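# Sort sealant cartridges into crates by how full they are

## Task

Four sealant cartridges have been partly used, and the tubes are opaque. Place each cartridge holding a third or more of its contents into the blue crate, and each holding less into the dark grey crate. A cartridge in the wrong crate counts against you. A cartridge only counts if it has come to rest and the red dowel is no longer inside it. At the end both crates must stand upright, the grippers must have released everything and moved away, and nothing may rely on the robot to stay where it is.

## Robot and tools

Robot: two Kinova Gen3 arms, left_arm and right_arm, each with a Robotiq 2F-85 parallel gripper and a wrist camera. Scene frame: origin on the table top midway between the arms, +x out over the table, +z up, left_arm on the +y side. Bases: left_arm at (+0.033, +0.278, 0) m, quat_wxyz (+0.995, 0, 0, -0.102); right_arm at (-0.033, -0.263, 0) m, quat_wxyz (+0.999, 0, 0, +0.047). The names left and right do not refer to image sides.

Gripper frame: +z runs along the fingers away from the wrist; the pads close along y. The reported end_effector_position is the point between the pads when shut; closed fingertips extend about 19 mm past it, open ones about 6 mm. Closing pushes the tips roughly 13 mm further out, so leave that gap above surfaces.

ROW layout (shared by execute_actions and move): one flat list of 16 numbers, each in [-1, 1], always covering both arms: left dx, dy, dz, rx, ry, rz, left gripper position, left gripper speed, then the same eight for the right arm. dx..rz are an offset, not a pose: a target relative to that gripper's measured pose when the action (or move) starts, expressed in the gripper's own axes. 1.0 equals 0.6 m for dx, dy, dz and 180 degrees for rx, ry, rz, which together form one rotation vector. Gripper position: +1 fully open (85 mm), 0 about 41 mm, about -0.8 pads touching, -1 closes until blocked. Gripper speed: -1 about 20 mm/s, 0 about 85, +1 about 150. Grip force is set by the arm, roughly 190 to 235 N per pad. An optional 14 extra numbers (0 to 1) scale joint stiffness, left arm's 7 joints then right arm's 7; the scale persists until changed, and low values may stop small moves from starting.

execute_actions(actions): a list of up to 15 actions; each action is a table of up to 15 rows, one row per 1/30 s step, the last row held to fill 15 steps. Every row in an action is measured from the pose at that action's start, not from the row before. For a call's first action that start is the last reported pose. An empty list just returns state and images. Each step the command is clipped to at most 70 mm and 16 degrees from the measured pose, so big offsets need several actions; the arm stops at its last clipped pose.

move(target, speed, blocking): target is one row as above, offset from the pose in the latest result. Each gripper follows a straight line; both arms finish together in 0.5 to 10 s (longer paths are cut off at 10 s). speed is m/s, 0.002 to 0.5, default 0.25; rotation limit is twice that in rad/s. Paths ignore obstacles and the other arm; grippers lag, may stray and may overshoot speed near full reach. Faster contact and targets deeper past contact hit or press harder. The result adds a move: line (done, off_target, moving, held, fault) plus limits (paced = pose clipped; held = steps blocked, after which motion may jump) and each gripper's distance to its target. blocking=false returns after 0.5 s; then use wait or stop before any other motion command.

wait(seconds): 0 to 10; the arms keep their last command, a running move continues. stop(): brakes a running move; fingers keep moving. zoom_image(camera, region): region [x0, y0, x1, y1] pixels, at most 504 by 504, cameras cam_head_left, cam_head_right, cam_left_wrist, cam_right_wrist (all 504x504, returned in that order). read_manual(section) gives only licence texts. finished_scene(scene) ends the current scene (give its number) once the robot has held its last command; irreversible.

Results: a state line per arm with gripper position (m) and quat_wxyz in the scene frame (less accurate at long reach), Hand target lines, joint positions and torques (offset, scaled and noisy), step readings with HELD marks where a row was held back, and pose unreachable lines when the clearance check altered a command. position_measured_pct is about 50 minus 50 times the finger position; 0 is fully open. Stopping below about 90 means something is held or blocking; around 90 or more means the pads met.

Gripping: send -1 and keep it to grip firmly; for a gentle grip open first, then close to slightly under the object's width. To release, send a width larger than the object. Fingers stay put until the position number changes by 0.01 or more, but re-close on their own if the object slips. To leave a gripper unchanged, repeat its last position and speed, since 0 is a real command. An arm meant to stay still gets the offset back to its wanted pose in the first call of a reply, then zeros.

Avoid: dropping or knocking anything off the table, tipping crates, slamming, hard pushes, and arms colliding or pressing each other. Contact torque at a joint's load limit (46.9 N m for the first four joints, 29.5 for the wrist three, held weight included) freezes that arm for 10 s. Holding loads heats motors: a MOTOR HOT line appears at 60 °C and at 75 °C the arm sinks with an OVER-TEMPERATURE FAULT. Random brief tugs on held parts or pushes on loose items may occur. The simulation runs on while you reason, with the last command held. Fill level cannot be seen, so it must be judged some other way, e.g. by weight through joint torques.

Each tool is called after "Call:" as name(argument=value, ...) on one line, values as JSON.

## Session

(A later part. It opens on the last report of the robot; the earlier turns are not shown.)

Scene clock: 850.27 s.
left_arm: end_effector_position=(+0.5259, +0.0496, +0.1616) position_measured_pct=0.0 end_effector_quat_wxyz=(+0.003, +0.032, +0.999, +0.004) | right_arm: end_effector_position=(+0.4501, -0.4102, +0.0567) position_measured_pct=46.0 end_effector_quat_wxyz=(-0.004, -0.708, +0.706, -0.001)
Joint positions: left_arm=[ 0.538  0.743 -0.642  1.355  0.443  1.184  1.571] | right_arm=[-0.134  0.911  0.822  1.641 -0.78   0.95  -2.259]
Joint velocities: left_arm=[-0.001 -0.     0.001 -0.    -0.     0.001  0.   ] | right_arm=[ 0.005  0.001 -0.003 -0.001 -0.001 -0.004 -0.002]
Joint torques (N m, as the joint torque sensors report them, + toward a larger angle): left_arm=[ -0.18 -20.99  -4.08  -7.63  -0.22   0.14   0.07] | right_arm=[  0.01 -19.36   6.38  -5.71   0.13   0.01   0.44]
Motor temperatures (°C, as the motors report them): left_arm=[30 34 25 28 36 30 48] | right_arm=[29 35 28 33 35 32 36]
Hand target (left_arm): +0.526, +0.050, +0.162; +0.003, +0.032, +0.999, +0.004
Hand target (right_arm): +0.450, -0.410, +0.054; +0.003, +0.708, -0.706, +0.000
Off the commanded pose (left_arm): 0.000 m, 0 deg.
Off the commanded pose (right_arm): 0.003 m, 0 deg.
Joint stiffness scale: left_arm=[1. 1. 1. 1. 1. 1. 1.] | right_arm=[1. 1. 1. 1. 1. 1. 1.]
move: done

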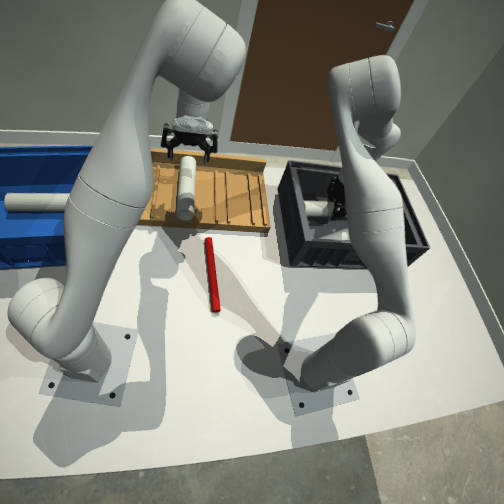

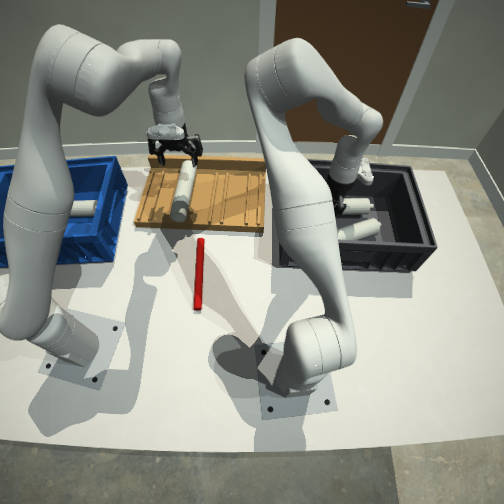

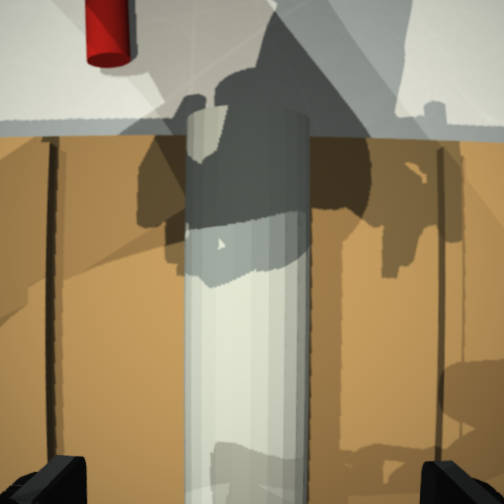

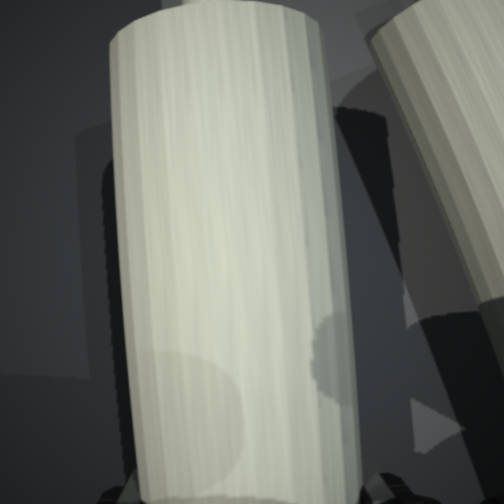

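Call:
move(target=[0, -0.004, 0.174, 0, 0, 0, 1, 0.5, 0, 0, 0, 0, 0, 0, 0.7, 0.5], speed=0.12)

Call:
move(target=[0, 0, 0, 0, 0, 0, -1, 0.5, 0, 0, -0.35, 0, 0, 0, 0.7, 0.5], speed=0.25)

Call:
move(target=[0, 0, -0.27, 0, 0, 0, -1, 0.5, 0, 0, 0, 0, 0, 0, 0.7, 0.5], speed=0.2)

Call:
move(target=[0.29, 0.6, 0, 0, 0, 0.48, -1, 0.5, 0, 0, 0, 0, 0, 0, 0.7, 0.5], speed=0.3)

Scene clock: 861.00 s.
left_arm: end_effector_position=(+0.5278, +0.0493, +0.0607) position_measured_pct=0.0 end_effector_quat_wxyz=(+0.005, +0.032, +0.999, +0.006) | right_arm: end_effector_position=(+0.4501, -0.4104, +0.0566) position_measured_pct=15.1 end_effector_quat_wxyz=(-0.004, -0.708, +0.706, -0.001)
Joint positions: left_arm=[ 0.509  0.872 -0.57   1.457  0.51   0.957  1.52 ] | right_arm=[-0.133  0.911  0.822  1.641 -0.78   0.95  -2.259]
Joint velocities: left_arm=[-0.005  0.003  0.003  0.    -0.    -0.001  0.   ] | right_arm=[ 0.    -0.001 -0.    -0.     0.001  0.001  0.001]
Joint torques (N m, as the joint torque sensors report them, + toward a larger angle): left_arm=[ -0.12 -22.11  -4.12  -6.77  -0.17   0.12   0.17] | right_arm=[  0.34 -18.43   6.14  -4.91   0.42   0.02   0.18]
Motor temperatures (°C, as the motors report them): left_arm=[30 34 25 28 36 30 48] | right_arm=[29 35 28 33 35 32 36]
Hand target (left_arm): +0.527, +0.048, +0.057; +0.003, +0.032, +0.999, +0.004
Hand target (right_arm): +0.450, -0.410, +0.057; +0.004, +0.708, -0.706, +0.001
Off the commanded pose (left_arm): 0.004 m, 0 deg.
Off the commanded pose (right_arm): 0.000 m, 0 deg.
Joint stiffness scale: left_arm=[1. 1. 1. 1. 1. 1. 1.] | right_arm=[1. 1. 1. 1. 1. 1. 1.]
move: off_target (left_arm)

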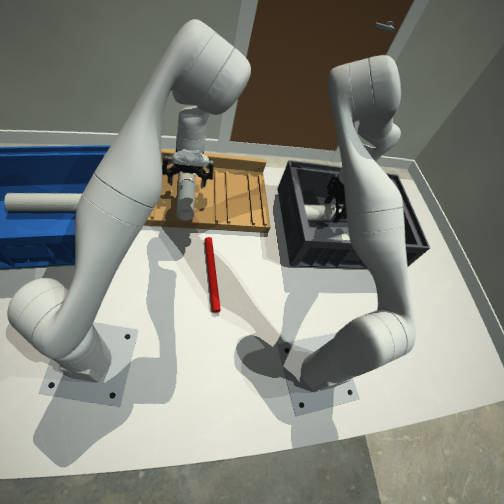

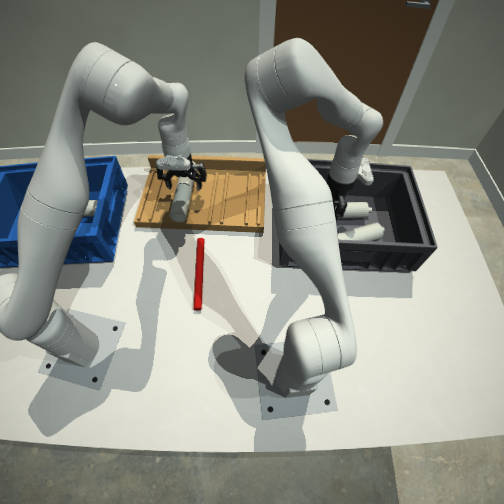

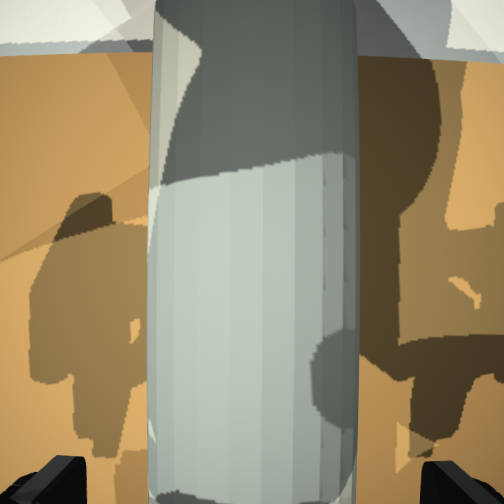

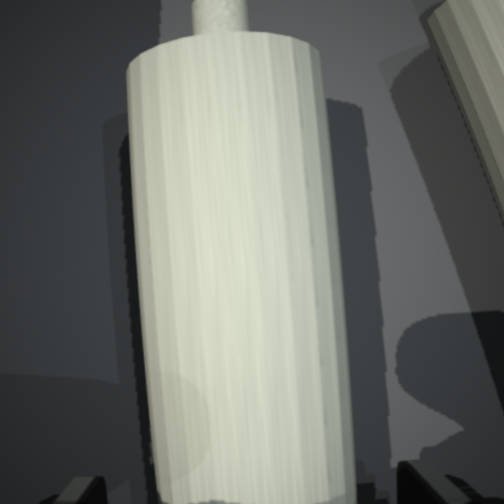

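Scene clock: 862.33 s.
left_arm: end_effector_position=(+0.5278, +0.0488, +0.0614) position_measured_pct=45.6 end_effector_quat_wxyz=(+0.005, +0.032, +0.999, +0.006) | right_arm: end_effector_position=(+0.4527, -0.4086, +0.2636) position_measured_pct=15.1 end_effector_quat_wxyz=(-0.002, -0.709, +0.705, +0.000)
Joint positions: left_arm=[ 0.51   0.87  -0.57   1.457  0.51   0.957  1.52 ] | right_arm=[-0.201  0.677  1.021  1.342 -0.566  1.429 -2.435]
Joint velocities: left_arm=[ 0.    -0.001 -0.001 -0.    -0.     0.001  0.   ] | right_arm=[-0.001  0.     0.003 -0.001  0.001  0.004  0.   ]
Joint torques (N m, as the joint torque sensors report them, + toward a larger angle): left_arm=[ -1.8  -18.27  -4.43  -5.98  -0.72  -1.01   0.  ] | right_arm=[  0.54 -16.89   5.14  -7.17   0.29  -0.01   0.23]
Motor temperatures (°C, as the motors report them): left_arm=[30 34 25 28 36 30 48] | right_arm=[29 35 28 33 35 32 36]
Hand target (left_arm): +0.528, +0.049, +0.061; +0.005, +0.032, +0.999, +0.006
Hand target (right_arm): +0.451, -0.409, +0.267; +0.004, +0.708, -0.706, +0.001
Off the commanded pose (left_arm): 0.001 m, 0 deg.
Off the commanded pose (right_arm): 0.003 m, 0 deg.
Joint stiffness scale: left_arm=[1. 1. 1. 1. 1. 1. 1.] | right_arm=[1. 1. 1. 1. 1. 1. 1.]
move: done

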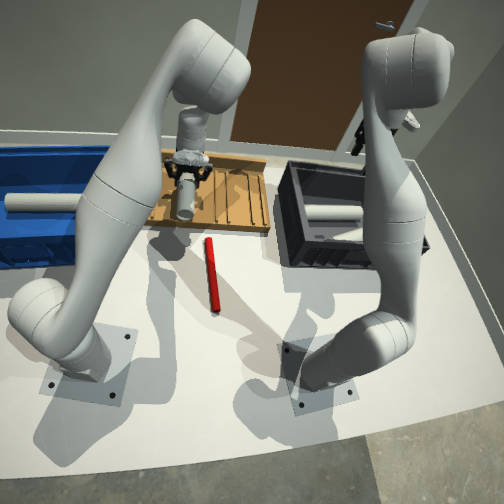

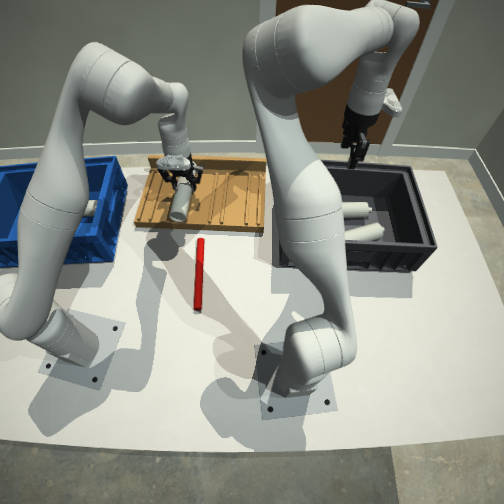

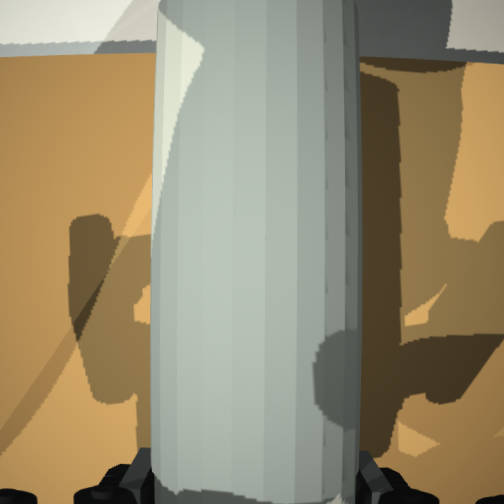

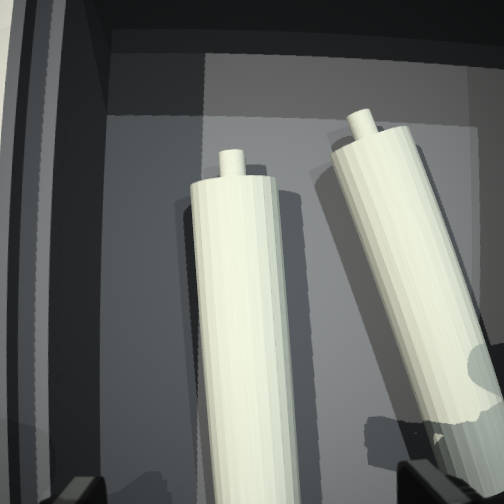

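Scene clock: 863.63 s.
left_arm: end_effector_position=(+0.5253, +0.0444, +0.2198) position_measured_pct=45.6 end_effector_quat_wxyz=(+0.003, +0.034, +0.999, +0.002) | right_arm: end_effector_position=(+0.4527, -0.4086, +0.2636) position_measured_pct=15.1 end_effector_quat_wxyz=(-0.002, -0.709, +0.705, +0.000)
Joint positions: left_arm=[ 0.541  0.688 -0.655  1.251  0.404  1.327  1.611] | right_arm=[-0.201  0.677  1.021  1.342 -0.566  1.429 -2.435]
Joint velocities: left_arm=[ 0.001  0.001 -0.002 -0.001  0.     0.002  0.   ] | right_arm=[-0.001  0.001  0.     0.    -0.    -0.    -0.001]
Joint torques (N m, as the joint torque sensors report them, + toward a larger angle): left_arm=[ -0.12 -23.18  -4.04  -9.2   -0.12   0.15   0.28] | right_arm=[  1.03 -15.92   5.28  -7.81   0.31  -0.05   0.44]
Motor temperatures (°C, as the motors report them): left_arm=[30 34 25 28 36 30 48] | right_arm=[29 35 28 33 35 32 36]
Hand target (left_arm): +0.526, +0.047, +0.223; +0.005, +0.032, +0.999, +0.005
Hand target (right_arm): +0.453, -0.409, +0.264; +0.002, +0.709, -0.705, -0.000
Off the commanded pose (left_arm): 0.004 m, 1 deg.
Off the commanded pose (right_arm): 0.000 m, 0 deg.
Joint stiffness scale: left_arm=[1. 1. 1. 1. 1. 1. 1.] | right_arm=[1. 1. 1. 1. 1. 1. 1.]
move: off_target (left_arm)

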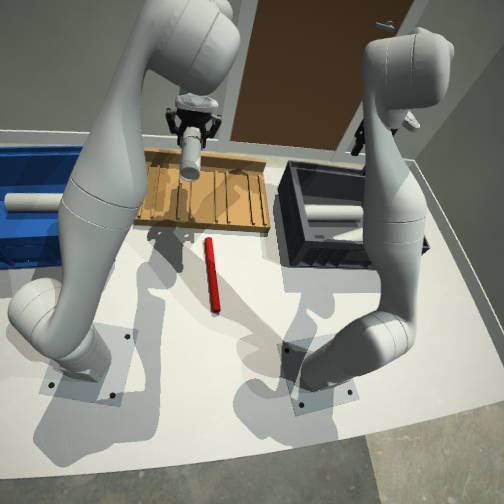

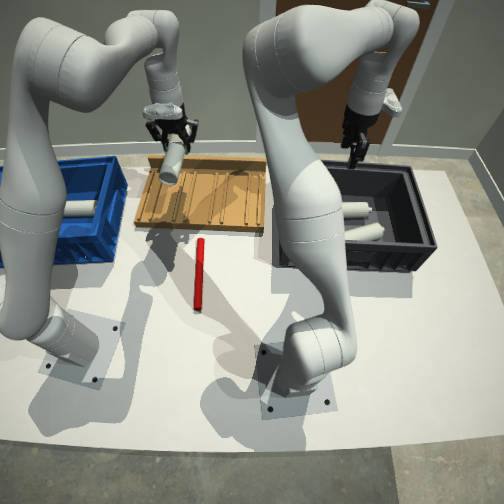

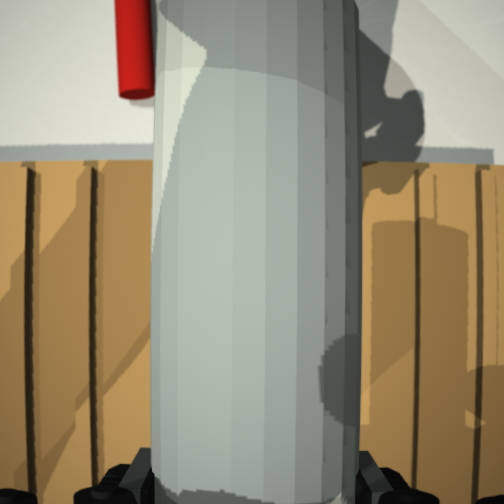

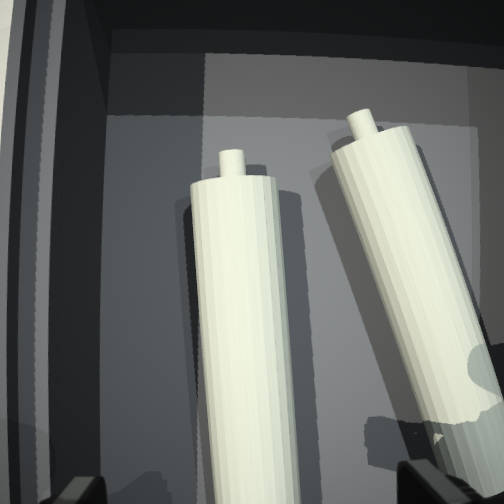

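Scene clock: 866.80 s.
left_arm: end_effector_position=(+0.3769, +0.4151, +0.2205) position_measured_pct=45.6 end_effector_quat_wxyz=(-0.001, +0.709, +0.705, +0.005) | right_arm: end_effector_position=(+0.4527, -0.4086, +0.2636) position_measured_pct=15.1 end_effector_quat_wxyz=(-0.002, -0.709, +0.705, +0.000)
Joint positions: left_arm=[-0.092  0.295 -0.7    1.862  0.212  1.052 -0.677] | right_arm=[-0.201  0.677  1.021  1.342 -0.566  1.429 -2.435]
Joint velocities: left_arm=[-0.009 -0.001 -0.001  0.     0.    -0.001 -0.   ] | right_arm=[-0.001 -0.001 -0.     0.001 -0.     0.001  0.001]
Joint torques (N m, as the joint torque sensors report them, + toward a larger angle): left_arm=[  0.03 -13.92  -2.45  -9.41  -0.13  -0.22   0.14] | right_arm=[ -0.09 -16.54   5.22  -7.35   0.15   0.21   0.22]
Motor temperatures (°C, as the motors report them): left_arm=[30 34 25 28 36 30 48] | right_arm=[29 35 28 33 35 32 36]
Hand target (left_arm): +0.377, +0.415, +0.221; +0.001, +0.709, +0.705, +0.005
Hand target (right_arm): +0.453, -0.409, +0.264; +0.002, +0.709, -0.705, -0.000
Off the commanded pose (left_arm): 0.001 m, 0 deg.
Off the commanded pose (right_arm): 0.000 m, 0 deg.
Joint stiffness scale: left_arm=[1. 1. 1. 1. 1. 1. 1.] | right_arm=[1. 1. 1. 1. 1. 1. 1.]
move: done

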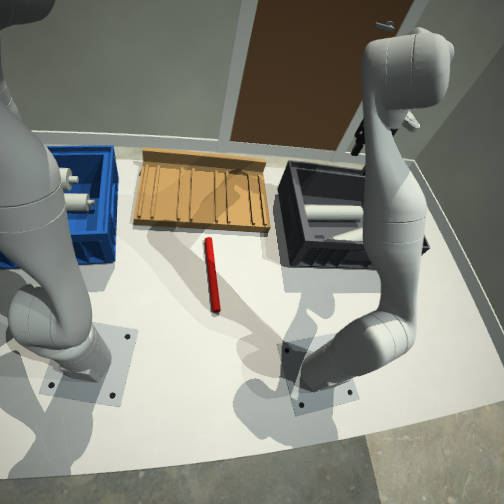

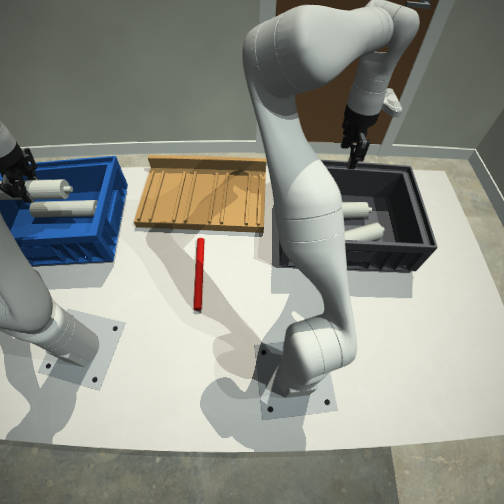

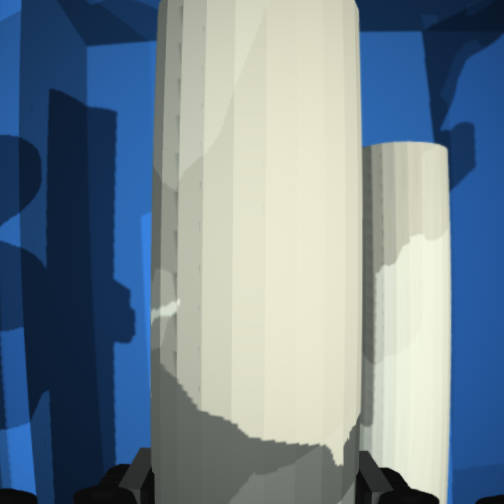

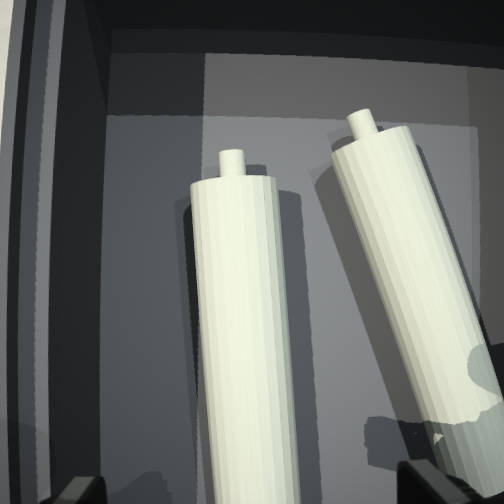

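Call:
move(target=[0, 0, 0.285, 0, 0, 0, -1, 0.5, 0, 0, 0, 0, 0, 0, 0.7, 0.5], speed=0.15)

Call:
move(target=[0, 0, 0, 0, 0, 0, 0.6, 0.5, 0, 0, 0, 0, 0, 0, 0.7, 0.5])

Call:
move(target=[0, 0, -0.35, 0, 0, 0, 0.6, 0.5, 0, 0, 0, 0, 0, 0, 0.7, 0.5], speed=0.25)

Scene clock: 874.83 s.
left_arm: end_effector_position=(+0.3784, +0.4185, +0.0522) position_measured_pct=45.6 end_effector_quat_wxyz=(-0.002, +0.709, +0.705, +0.007) | right_arm: end_effector_position=(+0.4527, -0.4086, +0.2636) position_measured_pct=15.1 end_effector_quat_wxyz=(-0.002, -0.709, +0.705, +0.000)
Joint positions: left_arm=[-0.273  0.608 -0.521  2.088  0.542  0.566 -0.982] | right_arm=[-0.201  0.677  1.021  1.342 -0.566  1.429 -2.435]
Joint velocities: left_arm=[-0.011  0.003  0.007  0.     0.    -0.003 -0.   ] | right_arm=[-0.    -0.001  0.     0.001  0.001  0.    -0.001]
Joint torques (N m, as the joint torque sensors report them, + toward a larger angle): left_arm=[  0.03 -16.84  -2.94  -5.25  -0.4    0.05   0.16] | right_arm=[  0.34 -16.81   5.06  -7.8    0.33   0.07   0.15]
Motor temperatures (°C, as the motors report them): left_arm=[30 34 25 28 36 30 48] | right_arm=[29 35 28 33 35 32 36]
Hand target (left_arm): +0.378, +0.417, +0.050; -0.002, +0.709, +0.705, +0.005
Hand target (right_arm): +0.453, -0.409, +0.264; +0.002, +0.709, -0.705, -0.000
Off the commanded pose (left_arm): 0.003 m, 0 deg.
Off the commanded pose (right_arm): 0.000 m, 0 deg.
Joint stiffness scale: left_arm=[1. 1. 1. 1. 1. 1. 1.] | right_arm=[1. 1. 1. 1. 1. 1. 1.]
move: done

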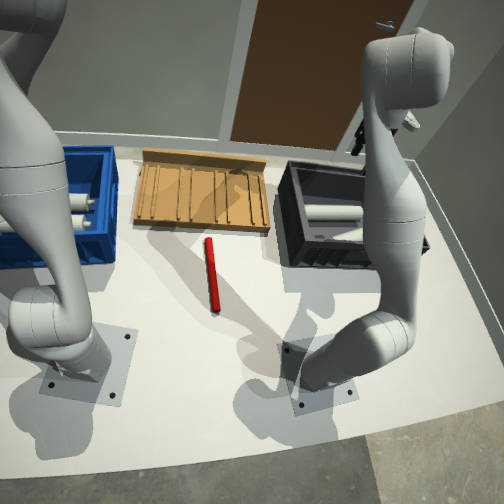

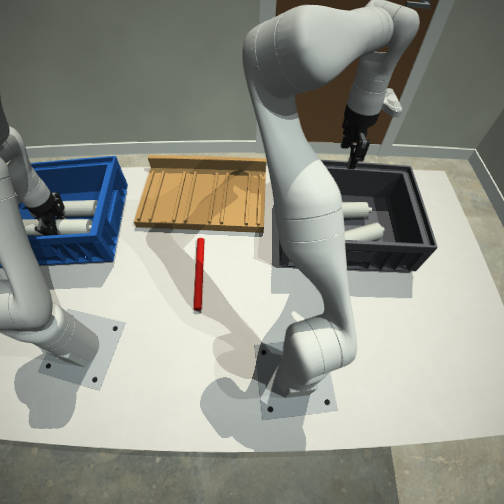

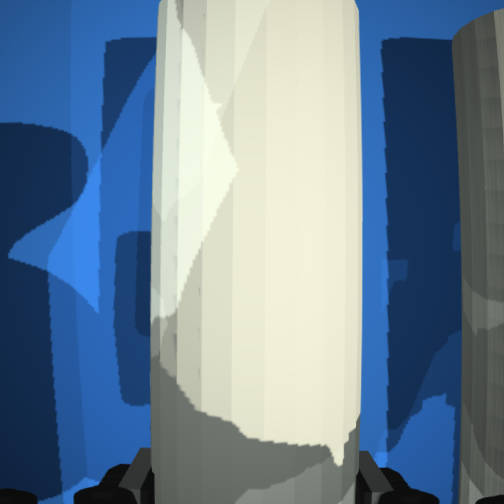

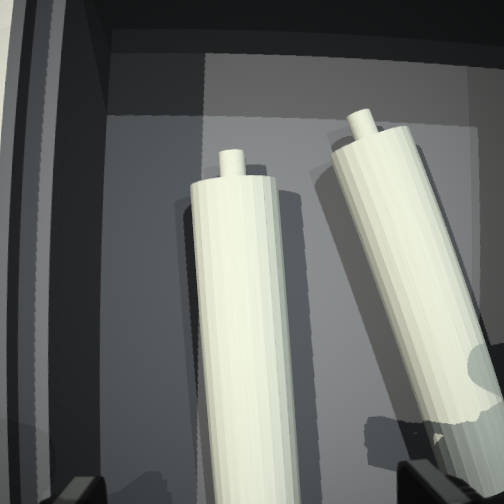

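Scene clock: 875.43 s.
left_arm: end_effector_position=(+0.3784, +0.4186, +0.0522) position_measured_pct=19.8 end_effector_quat_wxyz=(-0.002, +0.709, +0.705, +0.007) | right_arm: end_effector_position=(+0.4527, -0.4086, +0.2636) position_measured_pct=15.1 end_effector_quat_wxyz=(-0.002, -0.709, +0.705, +0.000)
Joint positions: left_arm=[-0.273  0.608 -0.521  2.088  0.542  0.566 -0.982] | right_arm=[-0.201  0.677  1.021  1.342 -0.566  1.429 -2.435]
Joint velocities: left_arm=[-0.    -0.001  0.001  0.     0.    -0.     0.001] | right_arm=[-0.     0.001  0.    -0.001  0.001 -0.001  0.001]
Joint torques (N m, as the joint torque sensors report them, + toward a larger angle): left_arm=[ -0.44 -15.48  -2.52  -4.58  -0.18  -0.14   0.05] | right_arm=[  0.38 -16.38   5.5   -7.69  -0.19   0.29   0.05]
Motor temperatures (°C, as the motors report them): left_arm=[30 34 25 28 36 30 48] | right_arm=[29 35 28 33 35 32 36]
Hand target (left_arm): +0.378, +0.419, +0.052; -0.002, +0.709, +0.705, +0.007
Hand target (right_arm): +0.453, -0.409, +0.264; +0.002, +0.709, -0.705, -0.000
Off the commanded pose (left_arm): 0.000 m, 0 deg.
Off the commanded pose (right_arm): 0.000 m, 0 deg.
Joint stiffness scale: left_arm=[1. 1. 1. 1. 1. 1. 1.] | right_arm=[1. 1. 1. 1. 1. 1. 1.]
move: done

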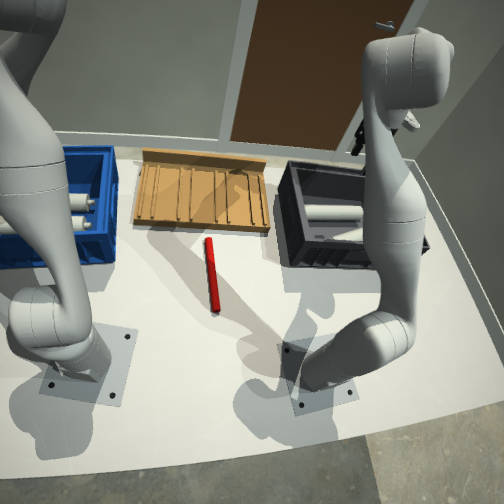

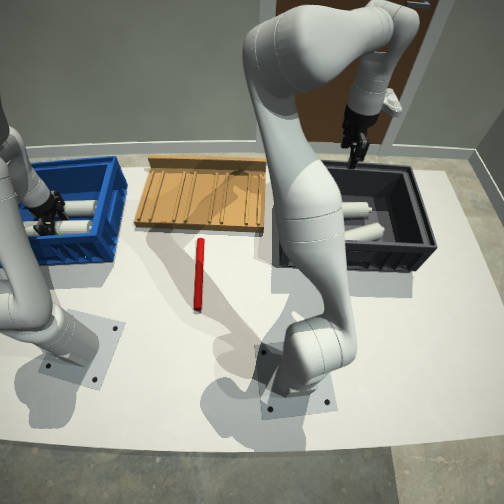

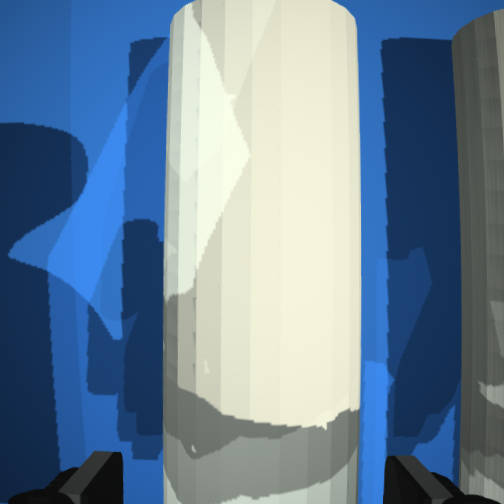

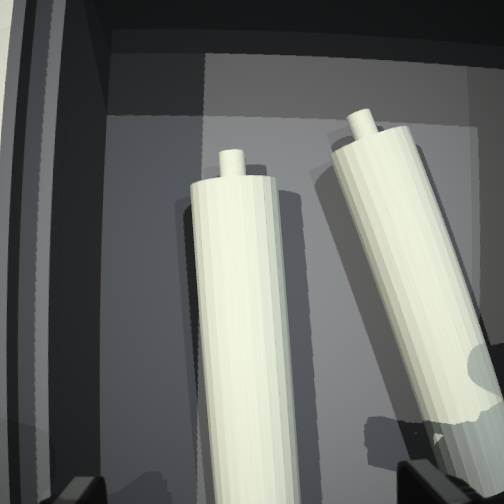

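Scene clock: 876.83 s.
left_arm: end_effector_position=(+0.3783, +0.4137, +0.2593) position_measured_pct=19.8 end_effector_quat_wxyz=(+0.001, +0.710, +0.704, +0.005) | right_arm: end_effector_position=(+0.4527, -0.4086, +0.2636) position_measured_pct=15.1 end_effector_quat_wxyz=(-0.002, -0.709, +0.705, +0.000)
Joint positions: left_arm=[-0.079  0.246 -0.698  1.779  0.17   1.168 -0.633] | right_arm=[-0.201  0.677  1.021  1.342 -0.566  1.429 -2.435]
Joint velocities: left_arm=[ 0.003 -0.005  0.001 -0.001  0.     0.002  0.   ] | right_arm=[-0.     0.001 -0.    -0.002  0.    -0.002  0.   ]
Joint torques (N m, as the joint torque sensors report them, + toward a larger angle): left_arm=[ -0.28 -11.52  -1.86  -8.45  -0.35   0.29   0.19] | right_arm=[  0.15 -16.93   5.38  -7.4   -0.07   0.07   0.09]
Motor temperatures (°C, as the motors report them): left_arm=[30 34 25 28 36 30 48] | right_arm=[29 35 28 33 35 32 36]
Hand target (left_arm): +0.377, +0.415, +0.262; -0.002, +0.710, +0.705, +0.006
Hand target (right_arm): +0.453, -0.409, +0.264; +0.002, +0.709, -0.705, -0.000
Off the commanded pose (left_arm): 0.004 m, 0 deg.
Off the commanded pose (right_arm): 0.000 m, 0 deg.
Joint stiffness scale: left_arm=[1. 1. 1. 1. 1. 1. 1.] | right_arm=[1. 1. 1. 1. 1. 1. 1.]
move: off_target (left_arm)

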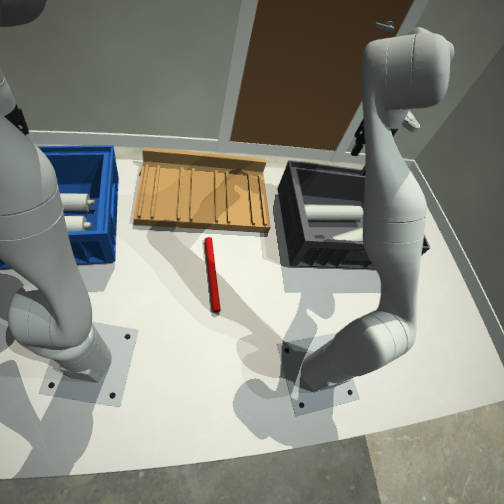

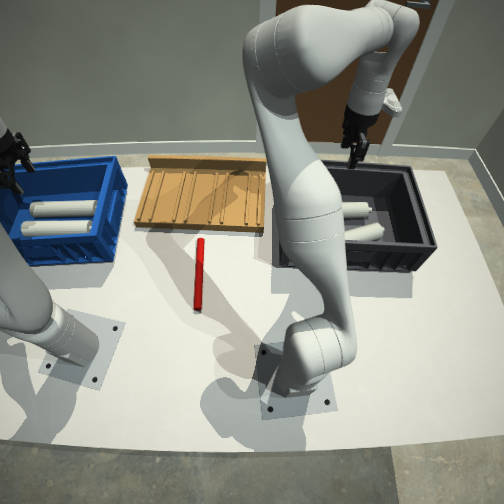

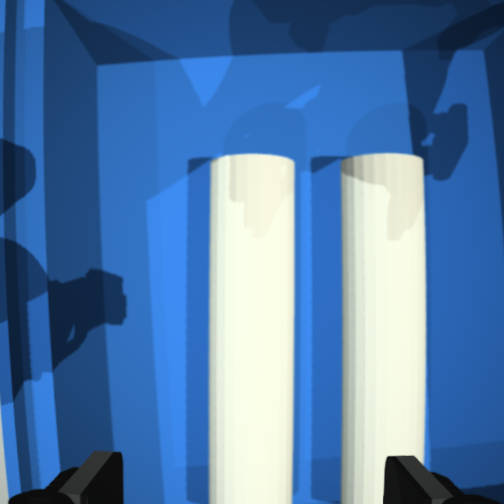

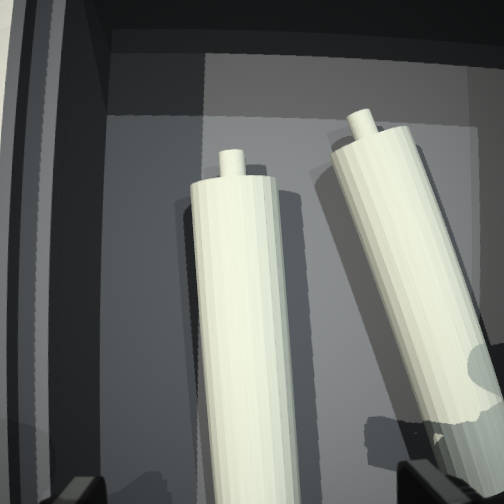

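Call:
execute_actions(actions=[])

Scene clock: 902.47 s.
left_arm: end_effector_position=(+0.3784, +0.4135, +0.2594) position_measured_pct=19.8 end_effector_quat_wxyz=(+0.001, +0.710, +0.704, +0.005) | right_arm: end_effector_position=(+0.4527, -0.4086, +0.2636) position_measured_pct=15.1 end_effector_quat_wxyz=(-0.002, -0.709, +0.705, +0.000)
Joint positions: left_arm=[-0.079  0.245 -0.698  1.779  0.17   1.168 -0.633] | right_arm=[-0.201  0.677  1.021  1.342 -0.566  1.429 -2.435]
Joint velocities: left_arm=[ 0.001 -0.001 -0.002 -0.    -0.     0.     0.   ] | right_arm=[-0.    -0.001  0.001  0.001 -0.     0.002 -0.   ]
Joint torques (N m, as the joint torque sensors report them, + toward a larger angle): left_arm=[ -0.11 -12.17  -1.69  -8.44  -0.11  -0.06   0.05] | right_arm=[  0.44 -16.69   5.09  -7.54   0.17   0.21   0.03]
Motor temperatures (°C, as the motors report them): left_arm=[30 34 25 28 36 30 48] | right_arm=[29 35 28 33 35 32 36]
Hand target (left_arm): +0.377, +0.415, +0.262; -0.002, +0.710, +0.705, +0.006
Hand target (right_arm): +0.453, -0.409, +0.264; +0.002, +0.709, -0.705, -0.000
Off the commanded pose (left_arm): 0.004 m, 0 deg.
Off the commanded pose (right_arm): 0.000 m, 0 deg.
Joint stiffness scale: left_arm=[1. 1. 1. 1. 1. 1. 1.] | right_arm=[1. 1. 1. 1. 1. 1. 1.]

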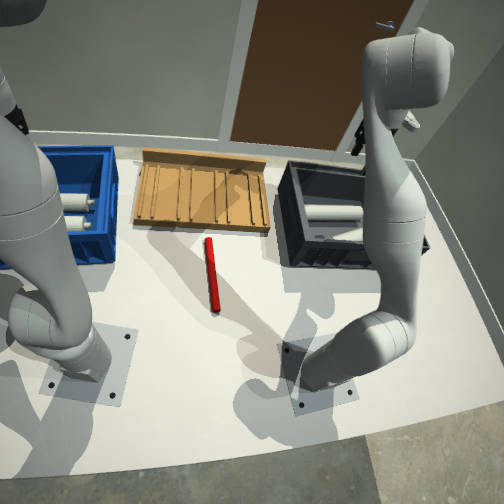

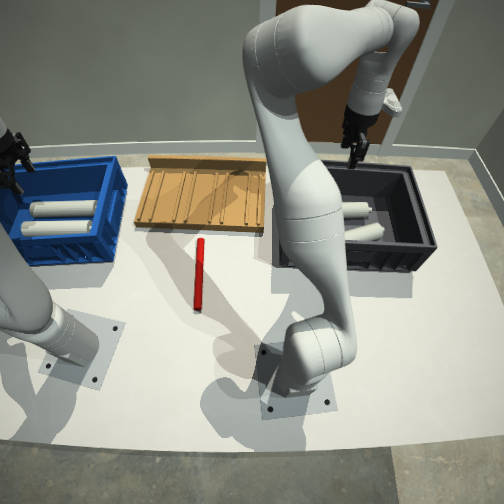

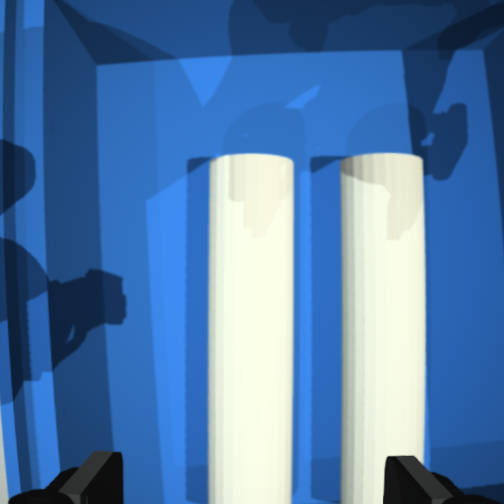

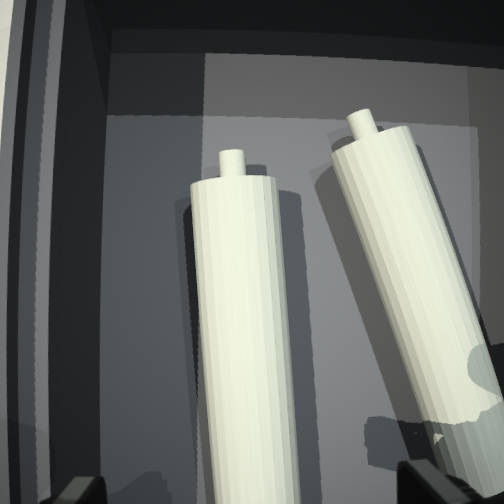

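Call:
finished_scene(scene=1)

The scene is finished: the task was done.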